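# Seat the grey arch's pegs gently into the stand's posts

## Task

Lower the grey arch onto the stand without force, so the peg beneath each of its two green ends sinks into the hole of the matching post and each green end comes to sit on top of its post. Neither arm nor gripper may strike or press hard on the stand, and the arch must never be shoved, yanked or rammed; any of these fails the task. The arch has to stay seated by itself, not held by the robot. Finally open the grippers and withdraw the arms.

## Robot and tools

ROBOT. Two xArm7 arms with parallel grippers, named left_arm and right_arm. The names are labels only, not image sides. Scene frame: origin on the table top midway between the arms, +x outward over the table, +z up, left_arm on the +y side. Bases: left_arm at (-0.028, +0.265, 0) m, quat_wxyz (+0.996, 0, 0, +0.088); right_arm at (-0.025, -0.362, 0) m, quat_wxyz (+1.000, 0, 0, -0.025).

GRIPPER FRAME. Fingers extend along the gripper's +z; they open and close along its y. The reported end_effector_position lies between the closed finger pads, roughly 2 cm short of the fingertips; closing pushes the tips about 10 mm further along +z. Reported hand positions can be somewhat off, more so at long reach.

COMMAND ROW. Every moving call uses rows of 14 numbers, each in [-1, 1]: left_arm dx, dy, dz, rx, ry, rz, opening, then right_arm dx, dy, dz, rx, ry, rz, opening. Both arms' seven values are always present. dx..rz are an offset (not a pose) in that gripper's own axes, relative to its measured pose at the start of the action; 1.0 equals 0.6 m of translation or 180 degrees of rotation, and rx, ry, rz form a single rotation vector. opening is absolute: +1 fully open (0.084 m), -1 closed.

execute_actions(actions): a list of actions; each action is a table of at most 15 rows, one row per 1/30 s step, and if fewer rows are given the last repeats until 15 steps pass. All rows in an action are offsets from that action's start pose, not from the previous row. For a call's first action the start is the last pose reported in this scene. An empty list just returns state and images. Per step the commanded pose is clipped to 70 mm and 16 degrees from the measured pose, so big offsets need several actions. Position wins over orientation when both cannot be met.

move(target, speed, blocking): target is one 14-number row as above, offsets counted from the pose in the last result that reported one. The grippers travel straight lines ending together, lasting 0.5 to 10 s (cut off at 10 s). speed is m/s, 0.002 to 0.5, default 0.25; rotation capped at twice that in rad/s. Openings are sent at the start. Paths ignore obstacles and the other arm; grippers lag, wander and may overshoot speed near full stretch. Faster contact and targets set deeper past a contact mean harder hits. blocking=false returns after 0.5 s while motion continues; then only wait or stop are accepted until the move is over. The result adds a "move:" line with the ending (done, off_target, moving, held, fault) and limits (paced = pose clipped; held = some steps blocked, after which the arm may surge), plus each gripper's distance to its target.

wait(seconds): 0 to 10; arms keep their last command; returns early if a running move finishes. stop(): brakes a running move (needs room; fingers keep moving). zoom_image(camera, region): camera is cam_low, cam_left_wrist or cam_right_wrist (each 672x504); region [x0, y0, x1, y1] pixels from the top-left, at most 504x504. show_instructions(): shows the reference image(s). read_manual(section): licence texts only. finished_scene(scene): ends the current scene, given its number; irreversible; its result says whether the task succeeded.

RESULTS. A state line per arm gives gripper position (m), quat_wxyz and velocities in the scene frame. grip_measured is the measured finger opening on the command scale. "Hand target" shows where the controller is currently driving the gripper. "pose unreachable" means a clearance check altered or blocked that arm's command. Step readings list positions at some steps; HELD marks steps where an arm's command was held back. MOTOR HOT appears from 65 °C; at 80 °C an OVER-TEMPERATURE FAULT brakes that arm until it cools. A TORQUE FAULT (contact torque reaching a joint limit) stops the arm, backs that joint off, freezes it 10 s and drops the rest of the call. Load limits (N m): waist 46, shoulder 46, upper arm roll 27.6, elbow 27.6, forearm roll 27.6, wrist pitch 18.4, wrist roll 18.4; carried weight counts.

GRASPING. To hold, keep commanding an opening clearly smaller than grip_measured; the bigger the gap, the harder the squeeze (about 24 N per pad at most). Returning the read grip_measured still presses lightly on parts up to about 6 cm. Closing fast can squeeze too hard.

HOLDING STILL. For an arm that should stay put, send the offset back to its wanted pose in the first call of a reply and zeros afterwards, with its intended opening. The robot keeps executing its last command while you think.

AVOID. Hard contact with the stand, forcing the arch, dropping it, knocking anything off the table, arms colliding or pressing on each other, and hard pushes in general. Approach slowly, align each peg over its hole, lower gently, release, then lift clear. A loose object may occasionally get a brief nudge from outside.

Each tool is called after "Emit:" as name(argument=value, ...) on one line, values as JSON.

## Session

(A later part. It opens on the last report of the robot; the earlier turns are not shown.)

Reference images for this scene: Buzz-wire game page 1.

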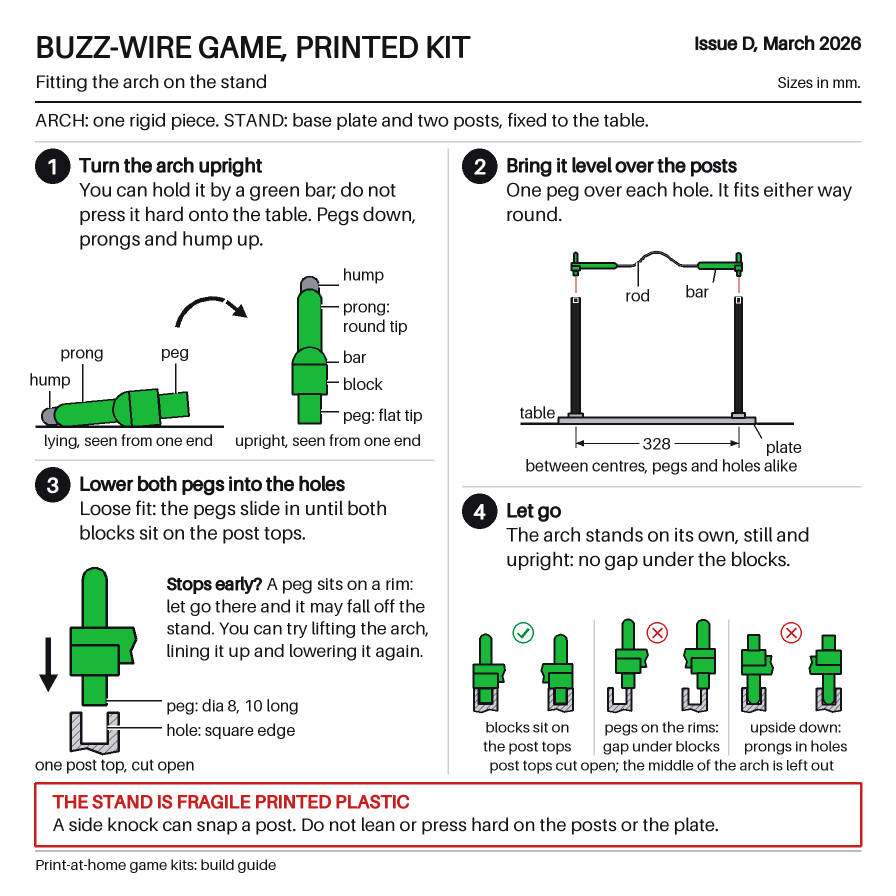

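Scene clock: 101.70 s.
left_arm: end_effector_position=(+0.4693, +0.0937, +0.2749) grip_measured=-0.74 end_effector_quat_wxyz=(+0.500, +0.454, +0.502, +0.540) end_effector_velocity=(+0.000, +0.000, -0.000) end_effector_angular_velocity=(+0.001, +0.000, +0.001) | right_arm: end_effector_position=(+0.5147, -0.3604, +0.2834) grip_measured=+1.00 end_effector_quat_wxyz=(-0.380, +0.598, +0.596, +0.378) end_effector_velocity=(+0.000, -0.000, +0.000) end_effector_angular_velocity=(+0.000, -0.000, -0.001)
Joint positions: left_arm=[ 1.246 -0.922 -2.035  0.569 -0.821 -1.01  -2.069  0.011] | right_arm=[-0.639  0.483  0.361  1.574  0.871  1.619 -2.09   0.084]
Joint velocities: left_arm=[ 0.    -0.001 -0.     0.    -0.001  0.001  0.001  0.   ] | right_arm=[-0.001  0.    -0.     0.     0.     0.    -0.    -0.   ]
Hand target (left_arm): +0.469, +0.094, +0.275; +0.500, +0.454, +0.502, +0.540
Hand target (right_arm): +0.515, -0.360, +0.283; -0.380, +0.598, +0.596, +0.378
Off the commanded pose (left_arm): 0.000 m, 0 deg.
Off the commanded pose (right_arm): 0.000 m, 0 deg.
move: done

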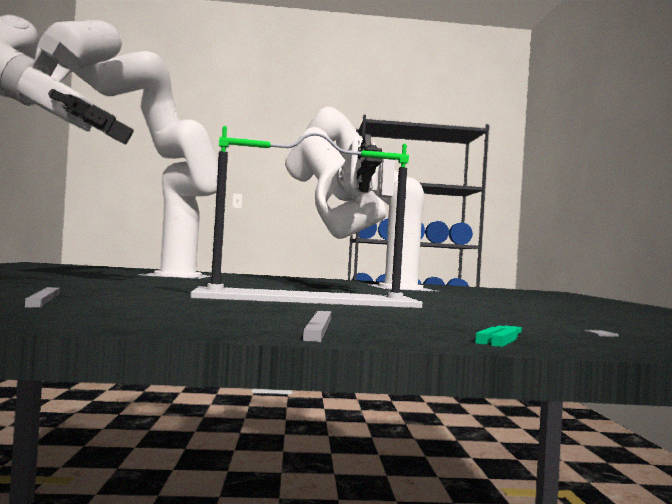

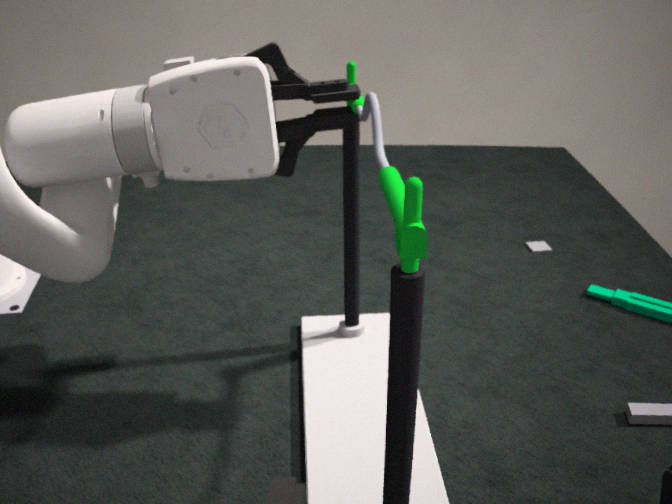

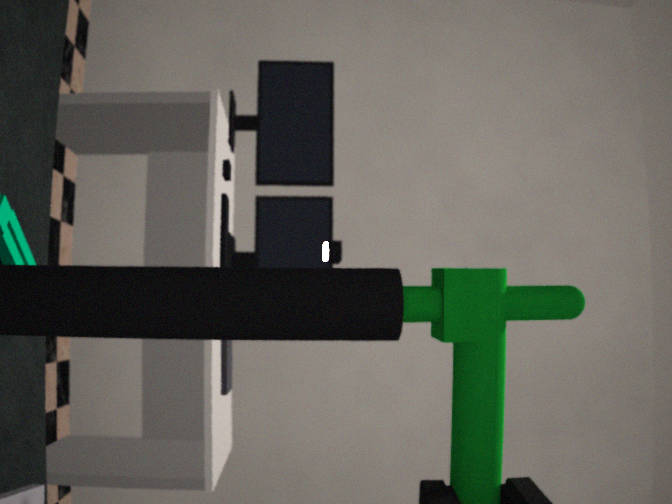

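Emit:
move(target=[0,0,-0.0004,0,-0.00075,0,-0.95,0,0,0,0,0,0,1], speed=0.004)

Emit:
wait(seconds=0.5)

Emit:
zoom_image(camera="cam_left_wrist", region=[385,245,430,290])

Scene clock: 107.83 s.
left_arm: end_effector_position=(+0.4690, +0.0937, +0.2748) grip_measured=-0.74 end_effector_quat_wxyz=(+0.500, +0.455, +0.502, +0.540) end_effector_velocity=(-0.000, +0.000, +0.000) end_effector_angular_velocity=(+0.001, -0.001, -0.001) | right_arm: end_effector_position=(+0.5147, -0.3604, +0.2834) grip_measured=+1.00 end_effector_quat_wxyz=(-0.380, +0.598, +0.596, +0.378) end_effector_velocity=(-0.000, -0.000, -0.000) end_effector_angular_velocity=(-0.001, -0.001, +0.001)
Joint positions: left_arm=[ 1.247 -0.921 -2.035  0.567 -0.817 -1.013 -2.071  0.011] | right_arm=[-0.639  0.483  0.361  1.574  0.871  1.619 -2.09   0.084]
Joint velocities: left_arm=[ 0.001  0.     0.    -0.001  0.002 -0.002 -0.001 -0.   ] | right_arm=[ 0.    -0.    -0.     0.    -0.001 -0.    -0.001 -0.   ]
Hand target (left_arm): +0.469, +0.094, +0.275; +0.500, +0.455, +0.502, +0.540
Hand target (right_arm): +0.515, -0.360, +0.283; -0.380, +0.598, +0.596, +0.378
Off the commanded pose (left_arm): 0.000 m, 0 deg.
Off the commanded pose (right_arm): 0.000 m, 0 deg.
move: done

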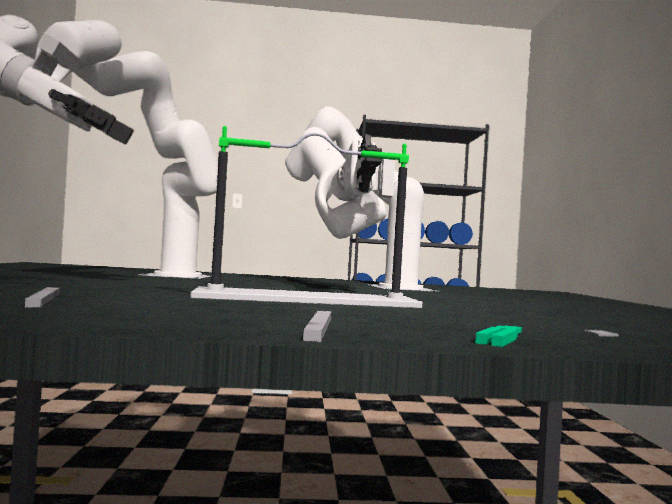

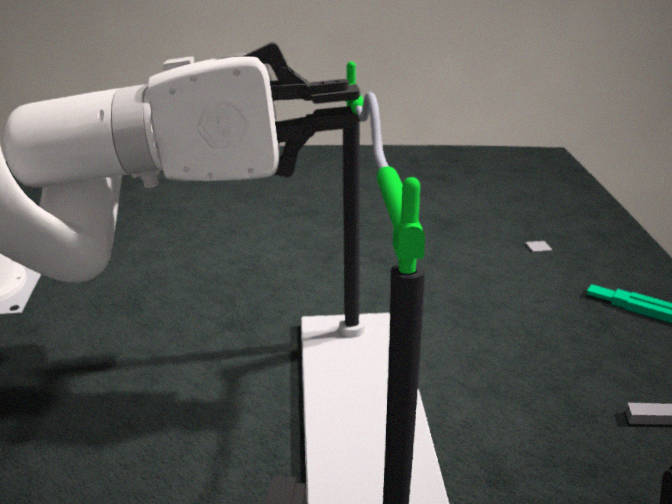

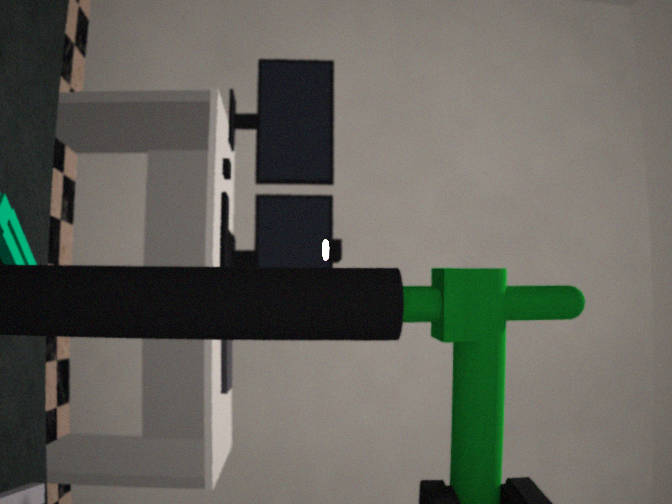

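Scene clock: 108.33 s.
left_arm: end_effector_position=(+0.4690, +0.0937, +0.2748) grip_measured=-0.74 end_effector_quat_wxyz=(+0.500, +0.455, +0.502, +0.540) end_effector_velocity=(+0.000, -0.000, -0.000) end_effector_angular_velocity=(+0.001, +0.000, -0.001) | right_arm: end_effector_position=(+0.5147, -0.3604, +0.2834) grip_measured=+1.00 end_effector_quat_wxyz=(-0.380, +0.598, +0.596, +0.378) end_effector_velocity=(+0.000, -0.000, +0.000) end_effector_angular_velocity=(-0.001, -0.002, +0.001)
Joint positions: left_arm=[ 1.247 -0.921 -2.035  0.567 -0.817 -1.013 -2.072  0.011] | right_arm=[-0.639  0.483  0.361  1.574  0.871  1.619 -2.09   0.084]
Joint velocities: left_arm=[ 0.    -0.    -0.001  0.001  0.001 -0.     0.001 -0.   ] | right_arm=[ 0.     0.    -0.     0.001 -0.001  0.    -0.001  0.   ]
Hand target (left_arm): +0.469, +0.094, +0.275; +0.500, +0.455, +0.502, +0.540
Hand target (right_arm): +0.515, -0.360, +0.283; -0.380, +0.598, +0.596, +0.378
Off the commanded pose (left_arm): 0.000 m, 0 deg.
Off the commanded pose (right_arm): 0.000 m, 0 deg.
wait: 0.50 s; at rest by 0.17 s

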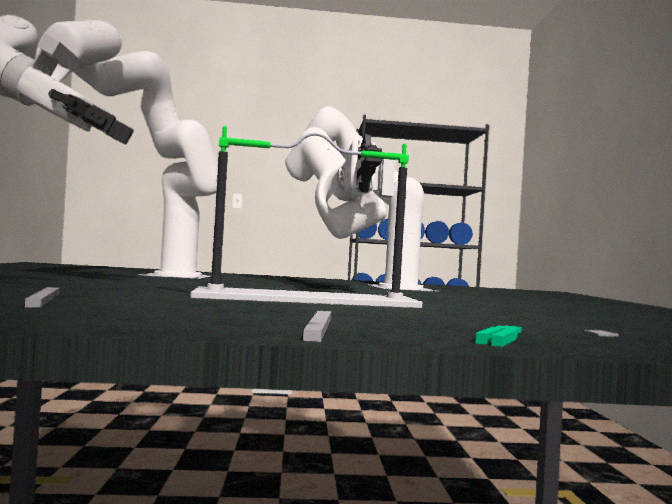

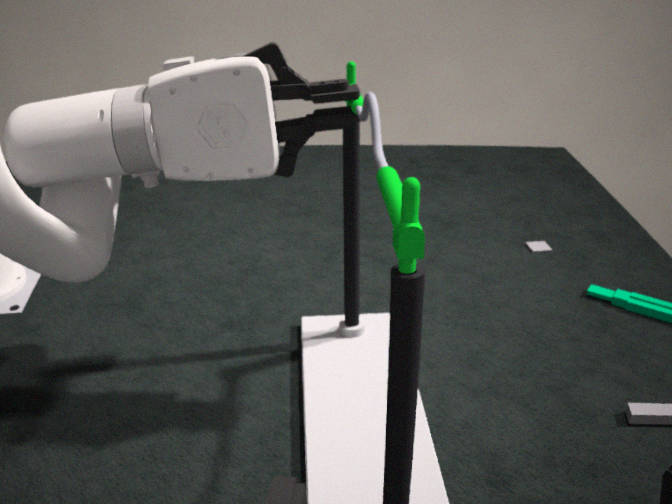

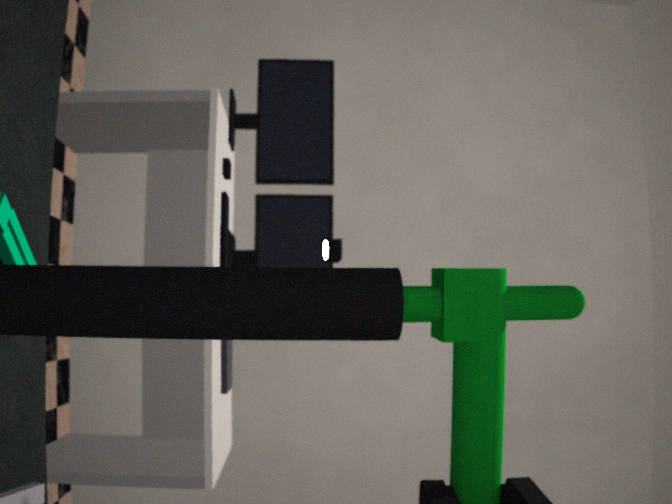

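Region (385, 245, 430, 290) of cam_left_wrist's 672x504 image, scaled by 11.200, with more detail than that image has.

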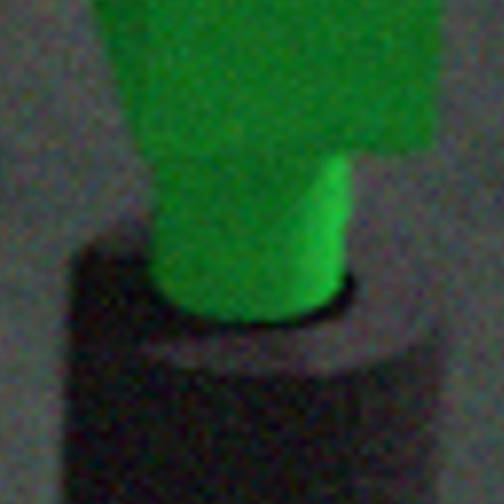

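Emit:
move(target=[0.0002,0.0003,0,0,0.0003,0,-0.95,0,0,0,0,0,0,1], speed=0.004)

Emit:
wait(seconds=0.4)

Emit:
zoom_image(camera="cam_left_wrist", region=[385,245,430,290])

Scene clock: 112.17 s.
left_arm: end_effector_position=(+0.4690, +0.0938, +0.2750) grip_measured=-0.74 end_effector_quat_wxyz=(+0.500, +0.455, +0.502, +0.540) end_effector_velocity=(-0.000, +0.001, +0.001) end_effector_angular_velocity=(-0.002, -0.001, +0.002) | right_arm: end_effector_position=(+0.5147, -0.3604, +0.2834) grip_measured=+1.00 end_effector_quat_wxyz=(-0.380, +0.598, +0.596, +0.378) end_effector_velocity=(+0.001, -0.000, +0.001) end_effector_angular_velocity=(+0.002, -0.001, -0.002)
Joint positions: left_arm=[ 1.246 -0.92  -2.034  0.567 -0.818 -1.012 -2.07   0.011] | right_arm=[-0.639  0.483  0.361  1.574  0.871  1.619 -2.09   0.084]
Joint velocities: left_arm=[ 0.     0.001  0.    -0.    -0.002 -0.001 -0.    -0.   ] | right_arm=[-0.001 -0.     0.     0.001  0.003  0.     0.001  0.   ]
Hand target (left_arm): +0.469, +0.094, +0.275; +0.500, +0.455, +0.502, +0.540
Hand target (right_arm): +0.515, -0.360, +0.283; -0.380, +0.598, +0.596, +0.378
Off the commanded pose (left_arm): 0.000 m, 0 deg.
Off the commanded pose (right_arm): 0.000 m, 0 deg.
move: done

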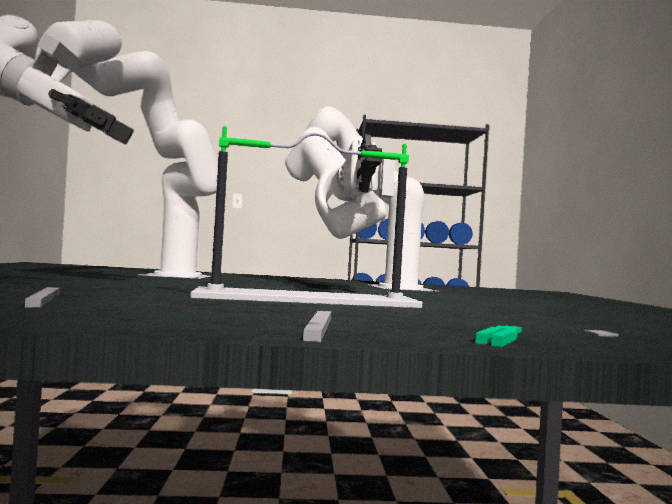

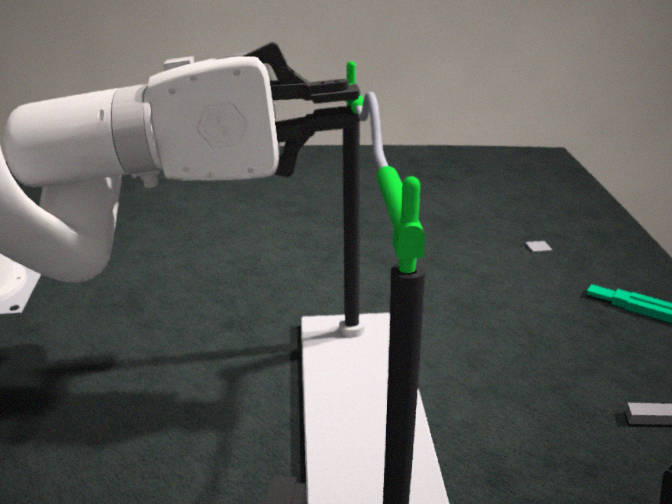

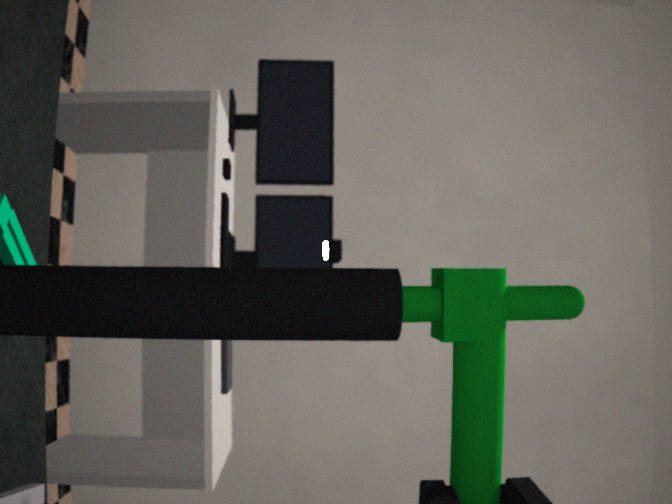

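Scene clock: 112.57 s.
left_arm: end_effector_position=(+0.4690, +0.0938, +0.2750) grip_measured=-0.74 end_effector_quat_wxyz=(+0.500, +0.455, +0.502, +0.540) end_effector_velocity=(+0.000, +0.000, -0.000) end_effector_angular_velocity=(+0.001, +0.000, -0.000) | right_arm: end_effector_position=(+0.5147, -0.3604, +0.2834) grip_measured=+1.00 end_effector_quat_wxyz=(-0.380, +0.598, +0.596, +0.378) end_effector_velocity=(+0.000, +0.000, +0.000) end_effector_angular_velocity=(-0.000, -0.000, -0.000)
Joint positions: left_arm=[ 1.246 -0.92  -2.034  0.567 -0.818 -1.012 -2.07   0.011] | right_arm=[-0.639  0.483  0.361  1.574  0.871  1.619 -2.09   0.084]
Joint velocities: left_arm=[ 0.001 -0.     0.     0.     0.001 -0.    -0.     0.   ] | right_arm=[ 0.  0.  0.  0.  0. -0.  0.  0.]
Hand target (left_arm): +0.469, +0.094, +0.275; +0.500, +0.455, +0.502, +0.540
Hand target (right_arm): +0.515, -0.360, +0.283; -0.380, +0.598, +0.596, +0.378
Off the commanded pose (left_arm): 0.000 m, 0 deg.
Off the commanded pose (right_arm): 0.000 m, 0 deg.
wait: 0.40 s; at rest by 0.17 s

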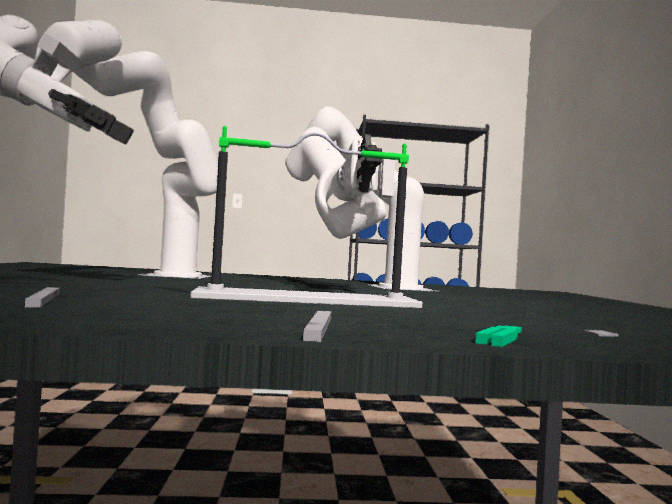

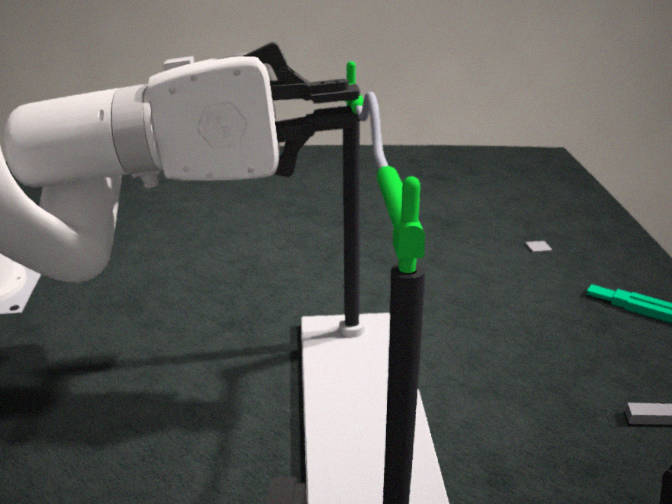

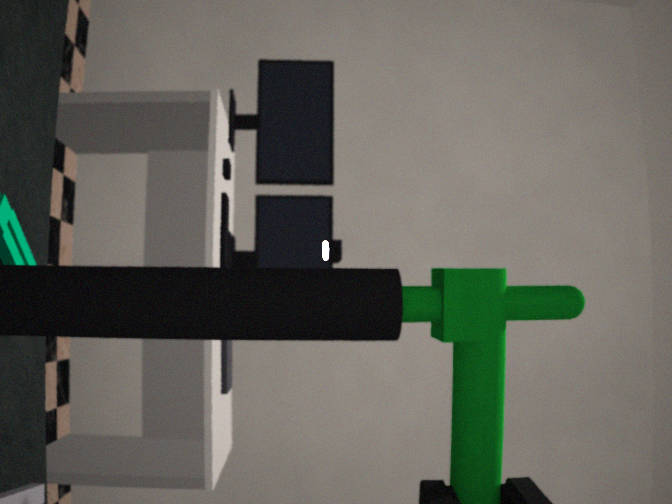

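Region (385, 245, 430, 290) of cam_left_wrist's 672x504 image, scaled by 11.200, with more detail than that image has.

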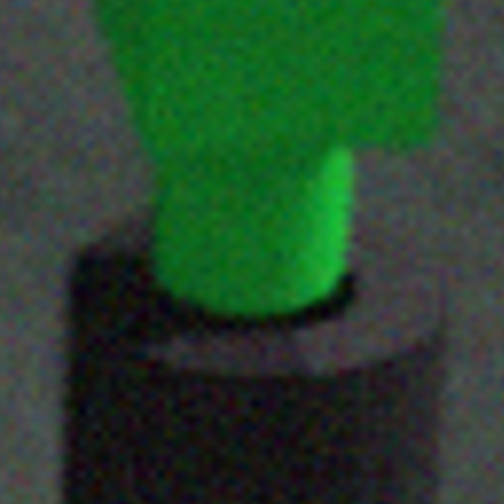

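Emit:
move(target=[0,0,0.0002,0,0,0,-0.95,0,0,0,0,0,0,1], speed=0.004)

Emit:
wait(seconds=0.4)

Emit:
zoom_image(camera="cam_left_wrist", region=[385,245,430,290])

Scene clock: 123.80 s.
left_arm: end_effector_position=(+0.4691, +0.0939, +0.2750) grip_measured=-0.74 end_effector_quat_wxyz=(+0.500, +0.455, +0.502, +0.540) end_effector_velocity=(-0.000, -0.000, -0.000) end_effector_angular_velocity=(+0.001, +0.000, -0.001) | right_arm: end_effector_position=(+0.5147, -0.3604, +0.2834) grip_measured=+1.00 end_effector_quat_wxyz=(-0.380, +0.598, +0.596, +0.378) end_effector_velocity=(-0.000, +0.000, -0.000) end_effector_angular_velocity=(+0.001, -0.001, +0.001)
Joint positions: left_arm=[ 1.246 -0.92  -2.034  0.568 -0.818 -1.012 -2.07   0.011] | right_arm=[-0.639  0.483  0.361  1.574  0.871  1.619 -2.09   0.084]
Joint velocities: left_arm=[-0.    -0.    -0.    -0.     0.001 -0.     0.001  0.   ] | right_arm=[ 0.001  0.    -0.    -0.001  0.001  0.    -0.001 -0.   ]
Hand target (left_arm): +0.469, +0.094, +0.275; +0.500, +0.455, +0.502, +0.540
Hand target (right_arm): +0.515, -0.360, +0.283; -0.380, +0.598, +0.596, +0.378
Off the commanded pose (left_arm): 0.000 m, 0 deg.
Off the commanded pose (right_arm): 0.000 m, 0 deg.
move: done

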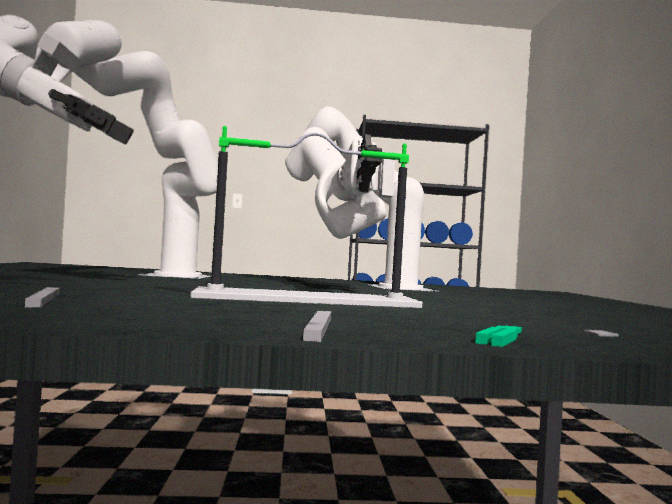

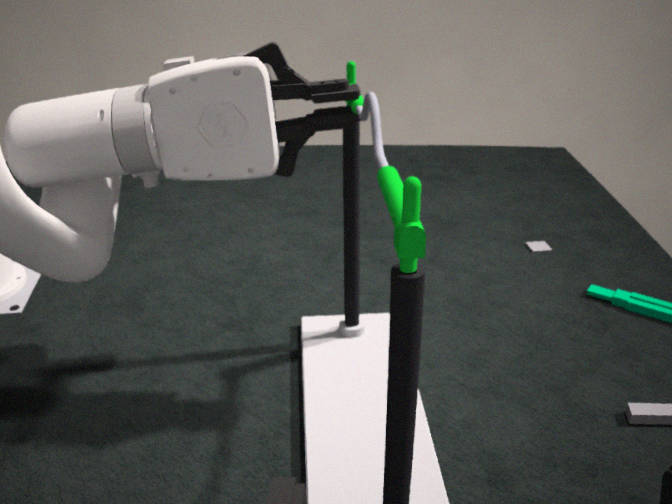

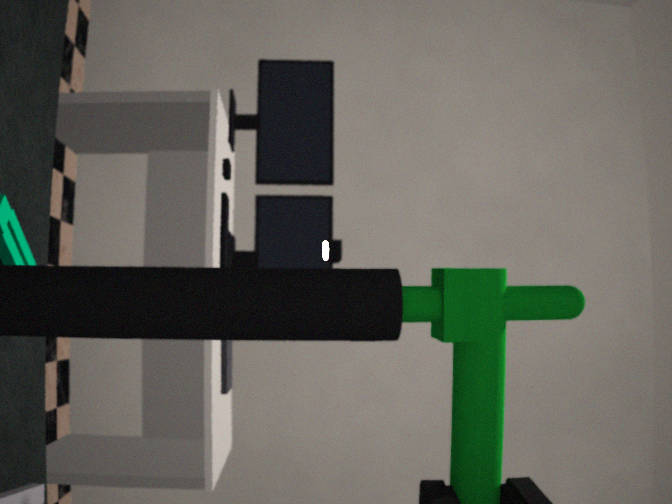

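Scene clock: 124.20 s.
left_arm: end_effector_position=(+0.4691, +0.0938, +0.2750) grip_measured=-0.74 end_effector_quat_wxyz=(+0.500, +0.455, +0.502, +0.540) end_effector_velocity=(+0.000, -0.000, +0.000) end_effector_angular_velocity=(-0.002, -0.000, -0.001) | right_arm: end_effector_position=(+0.5147, -0.3604, +0.2834) grip_measured=+1.00 end_effector_quat_wxyz=(-0.380, +0.598, +0.596, +0.378) end_effector_velocity=(+0.000, -0.000, +0.000) end_effector_angular_velocity=(-0.000, -0.002, -0.000)
Joint positions: left_arm=[ 1.246 -0.92  -2.034  0.568 -0.818 -1.011 -2.07   0.011] | right_arm=[-0.639  0.483  0.361  1.574  0.871  1.619 -2.09   0.084]
Joint velocities: left_arm=[-0.     0.001  0.001  0.     0.     0.    -0.001 -0.   ] | right_arm=[-0.    -0.    -0.     0.001  0.     0.    -0.001 -0.   ]
Hand target (left_arm): +0.469, +0.094, +0.275; +0.500, +0.455, +0.502, +0.540
Hand target (right_arm): +0.515, -0.360, +0.283; -0.380, +0.598, +0.596, +0.378
Off the commanded pose (left_arm): 0.000 m, 0 deg.
Off the commanded pose (right_arm): 0.000 m, 0 deg.
wait: 0.40 s; at rest by 0.17 s

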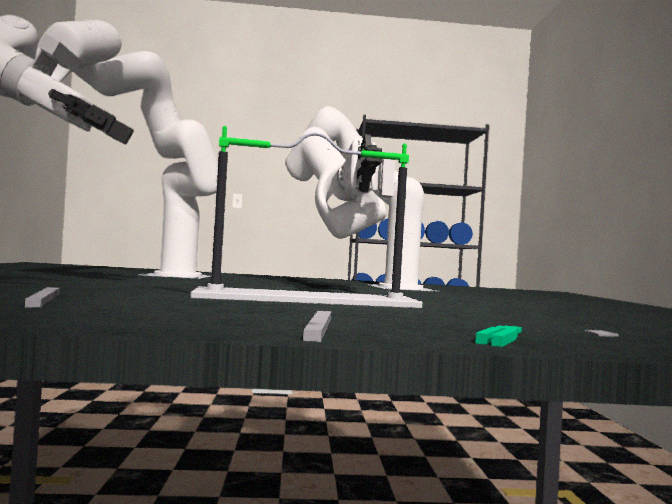

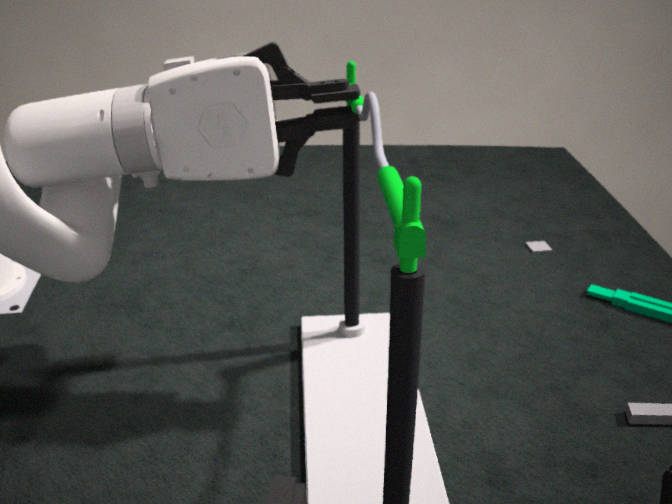

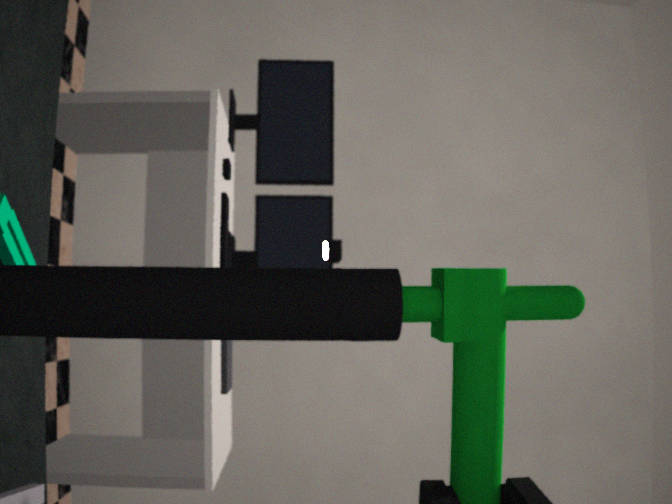

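Region (385, 245, 430, 290) of cam_left_wrist's 672x504 image, scaled by 11.200, with more detail than that image has.

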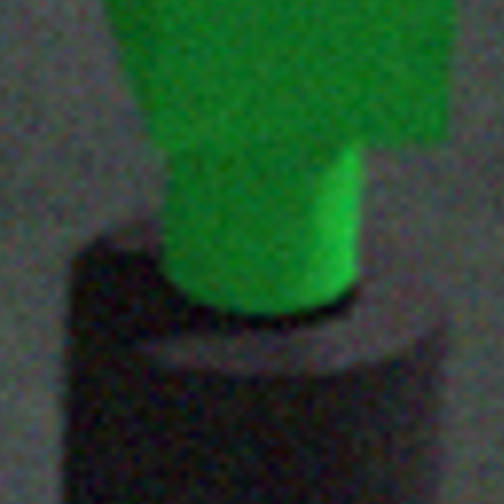

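Emit:
move(target=[0,-0.0037,-0.00035,0,0,0,-0.95,0,0,0,0,0,0,1], speed=0.003)

Emit:
zoom_image(camera="cam_left_wrist", region=[385,245,430,290])

Scene clock: 126.90 s.
left_arm: end_effector_position=(+0.4691, +0.0938, +0.2728) grip_measured=-0.74 end_effector_quat_wxyz=(+0.500, +0.455, +0.502, +0.540) end_effector_velocity=(+0.000, +0.001, -0.000) end_effector_angular_velocity=(-0.001, +0.001, +0.001) | right_arm: end_effector_position=(+0.5147, -0.3604, +0.2834) grip_measured=+1.00 end_effector_quat_wxyz=(-0.380, +0.598, +0.596, +0.378) end_effector_velocity=(+0.000, -0.000, +0.000) end_effector_angular_velocity=(+0.001, -0.002, +0.000)
Joint positions: left_arm=[ 1.251 -0.926 -2.041  0.569 -0.82  -1.014 -2.075  0.011] | right_arm=[-0.639  0.483  0.361  1.574  0.871  1.619 -2.09   0.084]
Joint velocities: left_arm=[ 0.002  0.    -0.001 -0.     0.001  0.    -0.001  0.   ] | right_arm=[-0.001  0.     0.     0.     0.     0.    -0.002 -0.   ]
Hand target (left_arm): +0.469, +0.094, +0.273; +0.500, +0.455, +0.502, +0.540
Hand target (right_arm): +0.515, -0.360, +0.283; -0.380, +0.598, +0.596, +0.378
Off the commanded pose (left_arm): 0.000 m, 0 deg.
Off the commanded pose (right_arm): 0.000 m, 0 deg.
move: done

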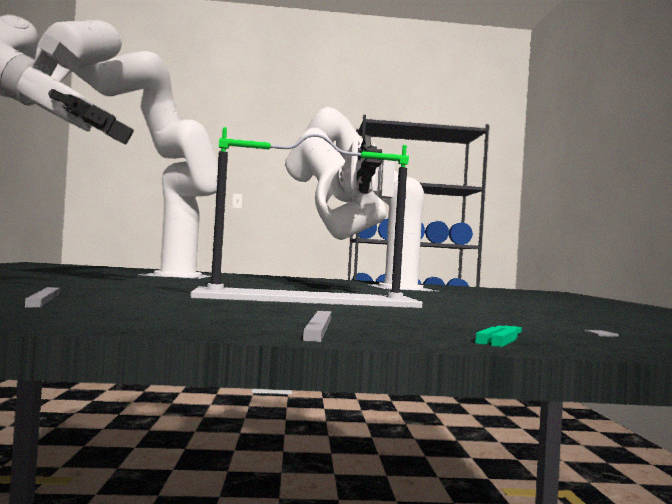

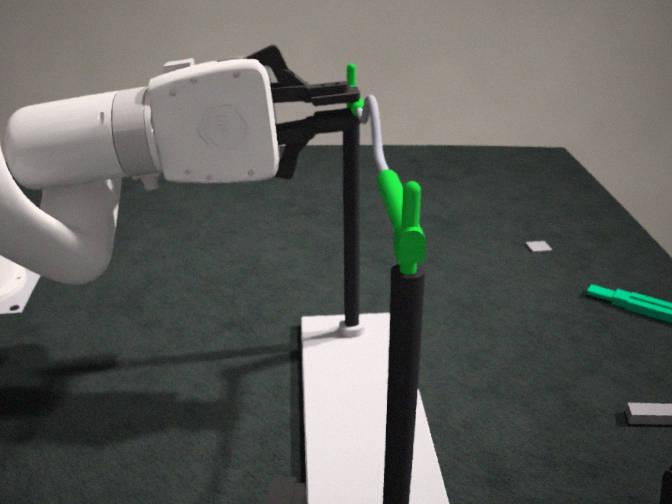

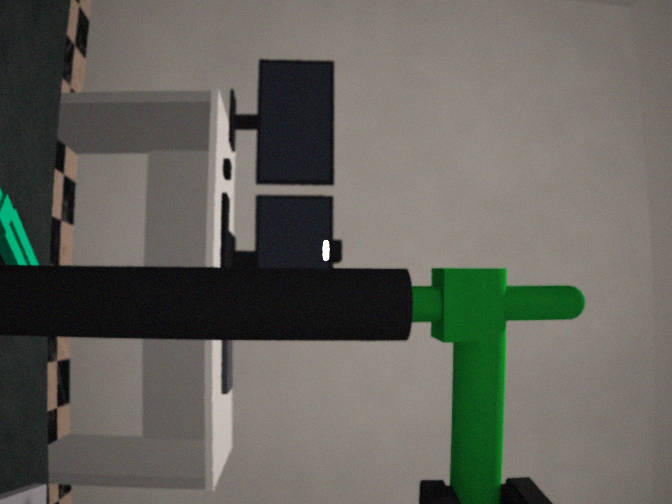

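Region (385, 245, 430, 290) of cam_left_wrist's 672x504 image, scaled by 11.200, with more detail than that image has.

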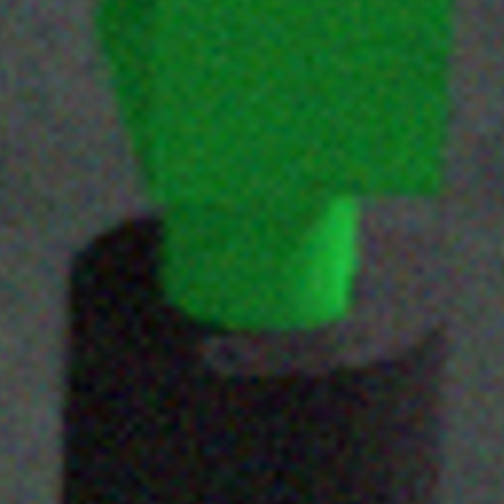

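Emit:
move(target=[0,-0.0105,-0.0008,0,0,0,-0.95,0,0,0,0,0,0,1], speed=0.006)

Emit:
zoom_image(camera="cam_left_wrist", region=[385,245,430,290])

Scene clock: 130.13 s.
left_arm: end_effector_position=(+0.4691, +0.0938, +0.2666) grip_measured=-0.74 end_effector_quat_wxyz=(+0.500, +0.455, +0.502, +0.540) end_effector_velocity=(+0.000, -0.000, -0.001) end_effector_angular_velocity=(-0.000, +0.000, -0.000) | right_arm: end_effector_position=(+0.5147, -0.3604, +0.2834) grip_measured=+1.00 end_effector_quat_wxyz=(-0.380, +0.598, +0.596, +0.378) end_effector_velocity=(+0.000, -0.000, +0.000) end_effector_angular_velocity=(-0.000, -0.001, +0.000)
Joint positions: left_arm=[ 1.263 -0.943 -2.059  0.573 -0.828 -1.021 -2.089  0.011] | right_arm=[-0.639  0.483  0.361  1.574  0.871  1.619 -2.09   0.084]
Joint velocities: left_arm=[ 0.002 -0.003 -0.002  0.001 -0.    -0.    -0.003 -0.   ] | right_arm=[-0.    -0.    -0.     0.    -0.    -0.    -0.001 -0.   ]
Hand target (left_arm): +0.469, +0.094, +0.267; +0.500, +0.455, +0.502, +0.540
Hand target (right_arm): +0.515, -0.360, +0.283; -0.380, +0.598, +0.596, +0.378
Off the commanded pose (left_arm): 0.000 m, 0 deg.
Off the commanded pose (right_arm): 0.000 m, 0 deg.
move: done

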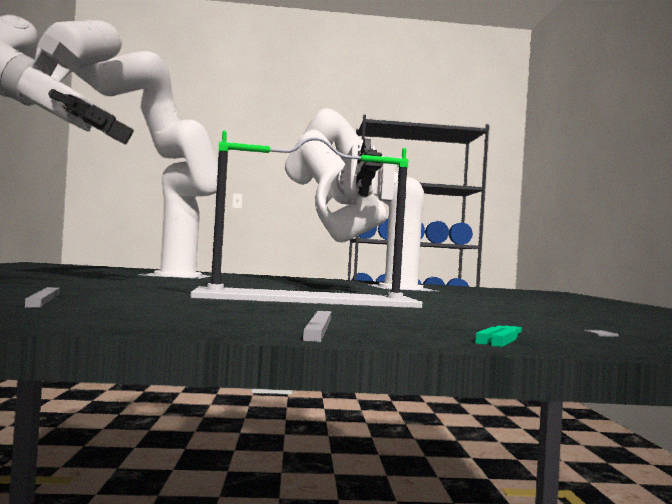

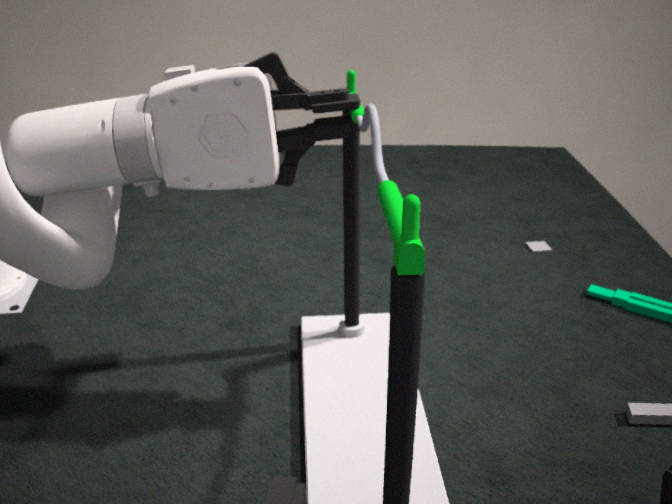

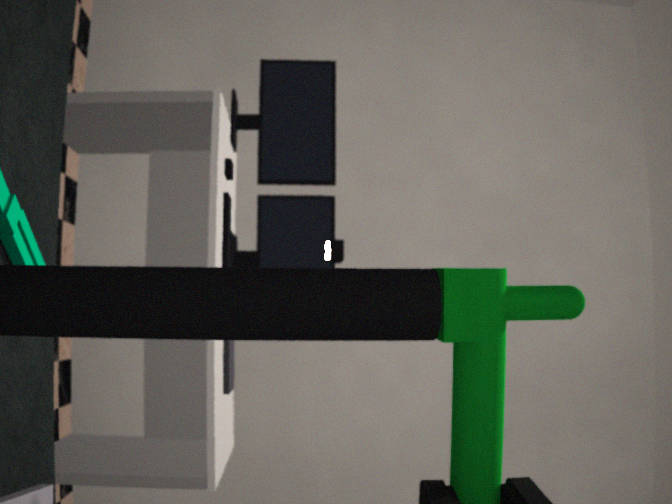

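Region (385, 245, 430, 290) of cam_left_wrist's 672x504 image, scaled by 11.200, with more detail than that image has.

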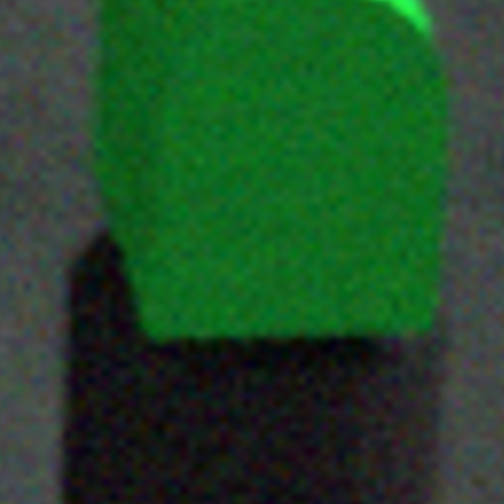

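Emit:
move(target=[0,0,0,0,0,0,-0.2,0,0,0,0,0,0,1])

Emit:
move(target=[0,0,-0.13,0,0,0,-0.2,0,0,-0.06,0,0,0,1], speed=0.12)

Emit:
zoom_image(camera="cam_low", region=[200,110,430,190])

Scene clock: 133.60 s.
left_arm: end_effector_position=(+0.4691, +0.0938, +0.2666) grip_measured=-0.21 end_effector_quat_wxyz=(+0.500, +0.455, +0.502, +0.540) end_effector_velocity=(+0.000, -0.000, -0.000) end_effector_angular_velocity=(+0.002, +0.000, -0.001) | right_arm: end_effector_position=(+0.5147, -0.3604, +0.2834) grip_measured=+1.00 end_effector_quat_wxyz=(-0.380, +0.598, +0.596, +0.378) end_effector_velocity=(+0.000, -0.000, +0.001) end_effector_angular_velocity=(+0.000, -0.003, -0.000)
Joint positions: left_arm=[ 1.263 -0.943 -2.059  0.573 -0.828 -1.021 -2.089  0.035] | right_arm=[-0.639  0.483  0.361  1.574  0.871  1.619 -2.09   0.084]
Joint velocities: left_arm=[ 0.    -0.001 -0.     0.     0.001  0.     0.     0.   ] | right_arm=[ 0.     0.    -0.     0.002  0.001 -0.    -0.001 -0.   ]
Hand target (left_arm): +0.469, +0.094, +0.267; +0.500, +0.455, +0.502, +0.540
Hand target (right_arm): +0.515, -0.360, +0.283; -0.380, +0.598, +0.596, +0.378
Off the commanded pose (left_arm): 0.000 m, 0 deg.
Off the commanded pose (right_arm): 0.000 m, 0 deg.
move: done

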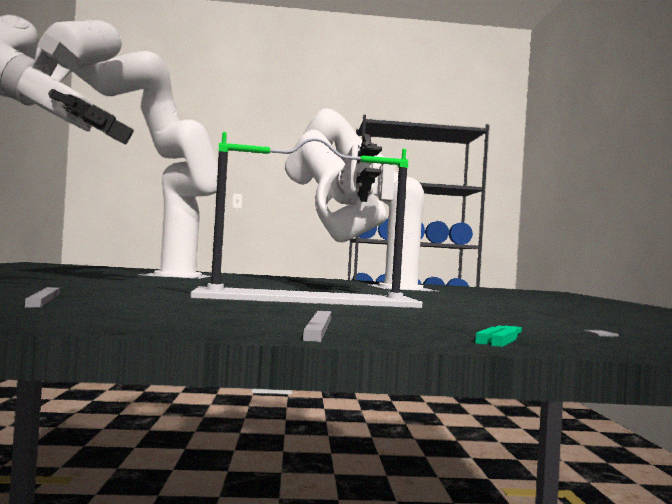

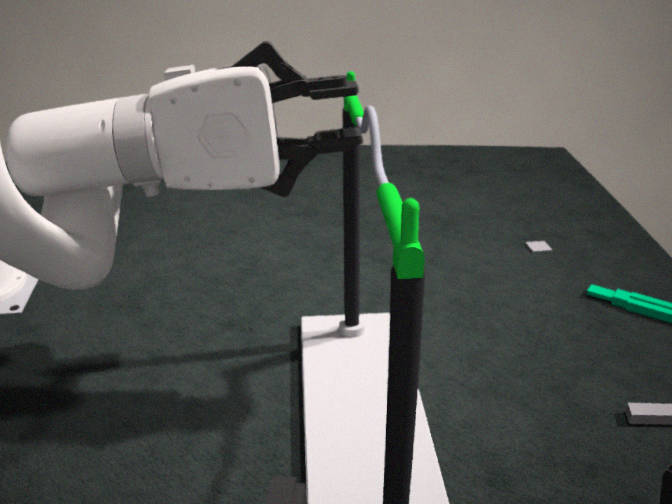

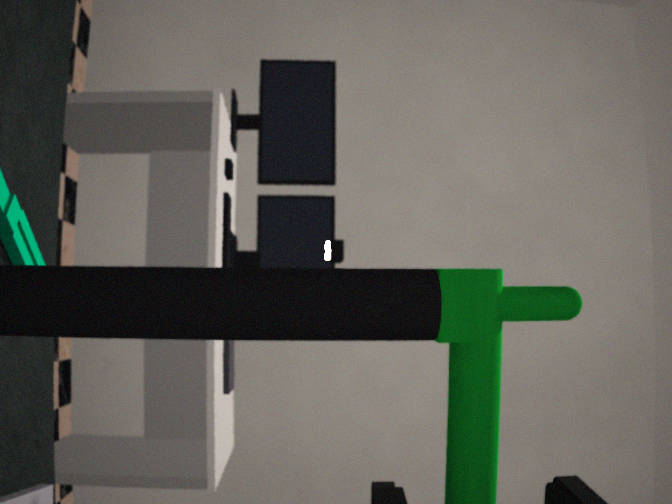

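Scene clock: 134.73 s.
left_arm: end_effector_position=(+0.3918, +0.0873, +0.2599) grip_measured=-0.21 end_effector_quat_wxyz=(+0.500, +0.455, +0.502, +0.540) end_effector_velocity=(-0.001, -0.001, -0.000) end_effector_angular_velocity=(+0.000, +0.001, -0.000) | right_arm: end_effector_position=(+0.5148, -0.3928, +0.2985) grip_measured=+1.00 end_effector_quat_wxyz=(-0.380, +0.598, +0.596, +0.378) end_effector_velocity=(+0.000, -0.002, -0.000) end_effector_angular_velocity=(+0.001, +0.002, -0.005)
Joint positions: left_arm=[ 1.022 -0.872 -2.114  0.408 -1.063 -1.053 -2.009  0.035] | right_arm=[-0.672  0.521  0.345  1.674  0.848  1.7   -2.067  0.084]
Joint velocities: left_arm=[-0.006  0.001 -0.002 -0.    -0.007  0.002  0.005 -0.   ] | right_arm=[-0.003  0.001 -0.002  0.001  0.001  0.001  0.001  0.   ]
Hand target (left_arm): +0.392, +0.087, +0.260; +0.500, +0.455, +0.502, +0.540
Hand target (right_arm): +0.515, -0.393, +0.299; -0.380, +0.598, +0.596, +0.378
Off the commanded pose (left_arm): 0.000 m, 0 deg.
Off the commanded pose (right_arm): 0.000 m, 0 deg.
move: done

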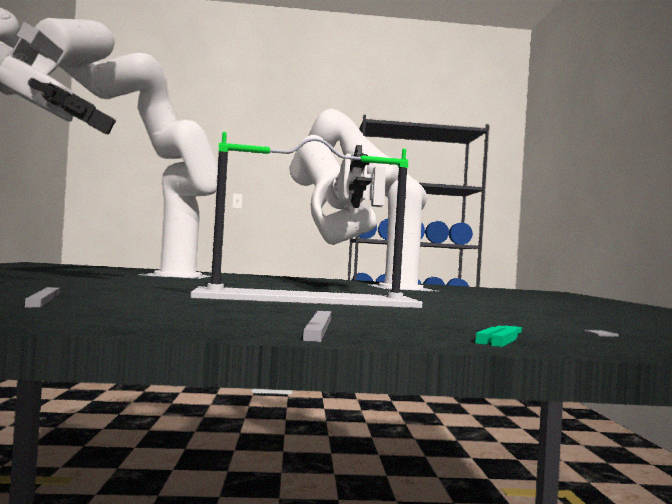

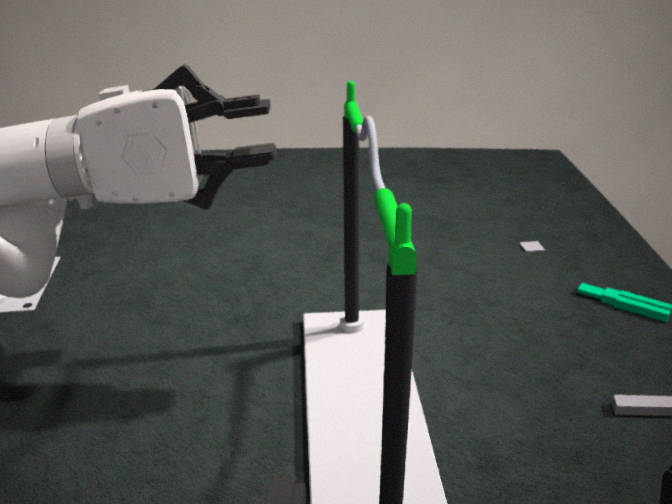

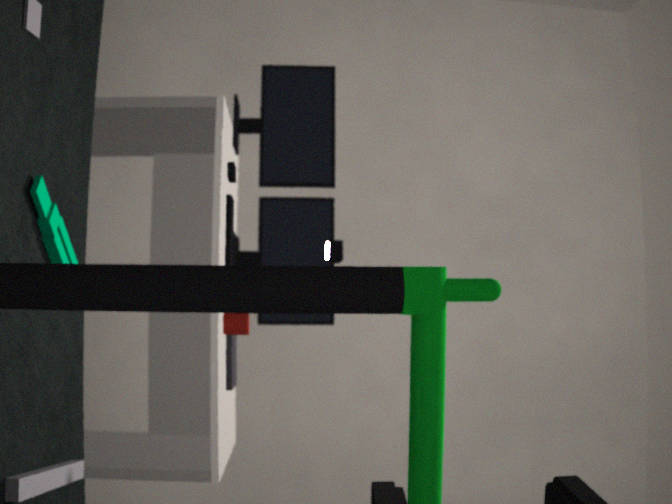

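Region (200, 110, 430, 190) of cam_low's 672x504 image, scaled by 2.191, with more detail than that image has; it fills the top 175 rows of this view, and the rest is white.

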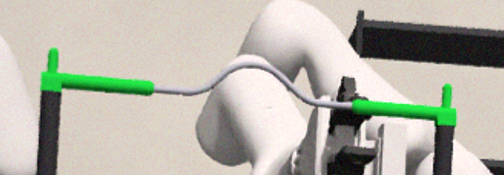

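Emit:
finished_scene(scene=2)

The scene is finished: the task was done.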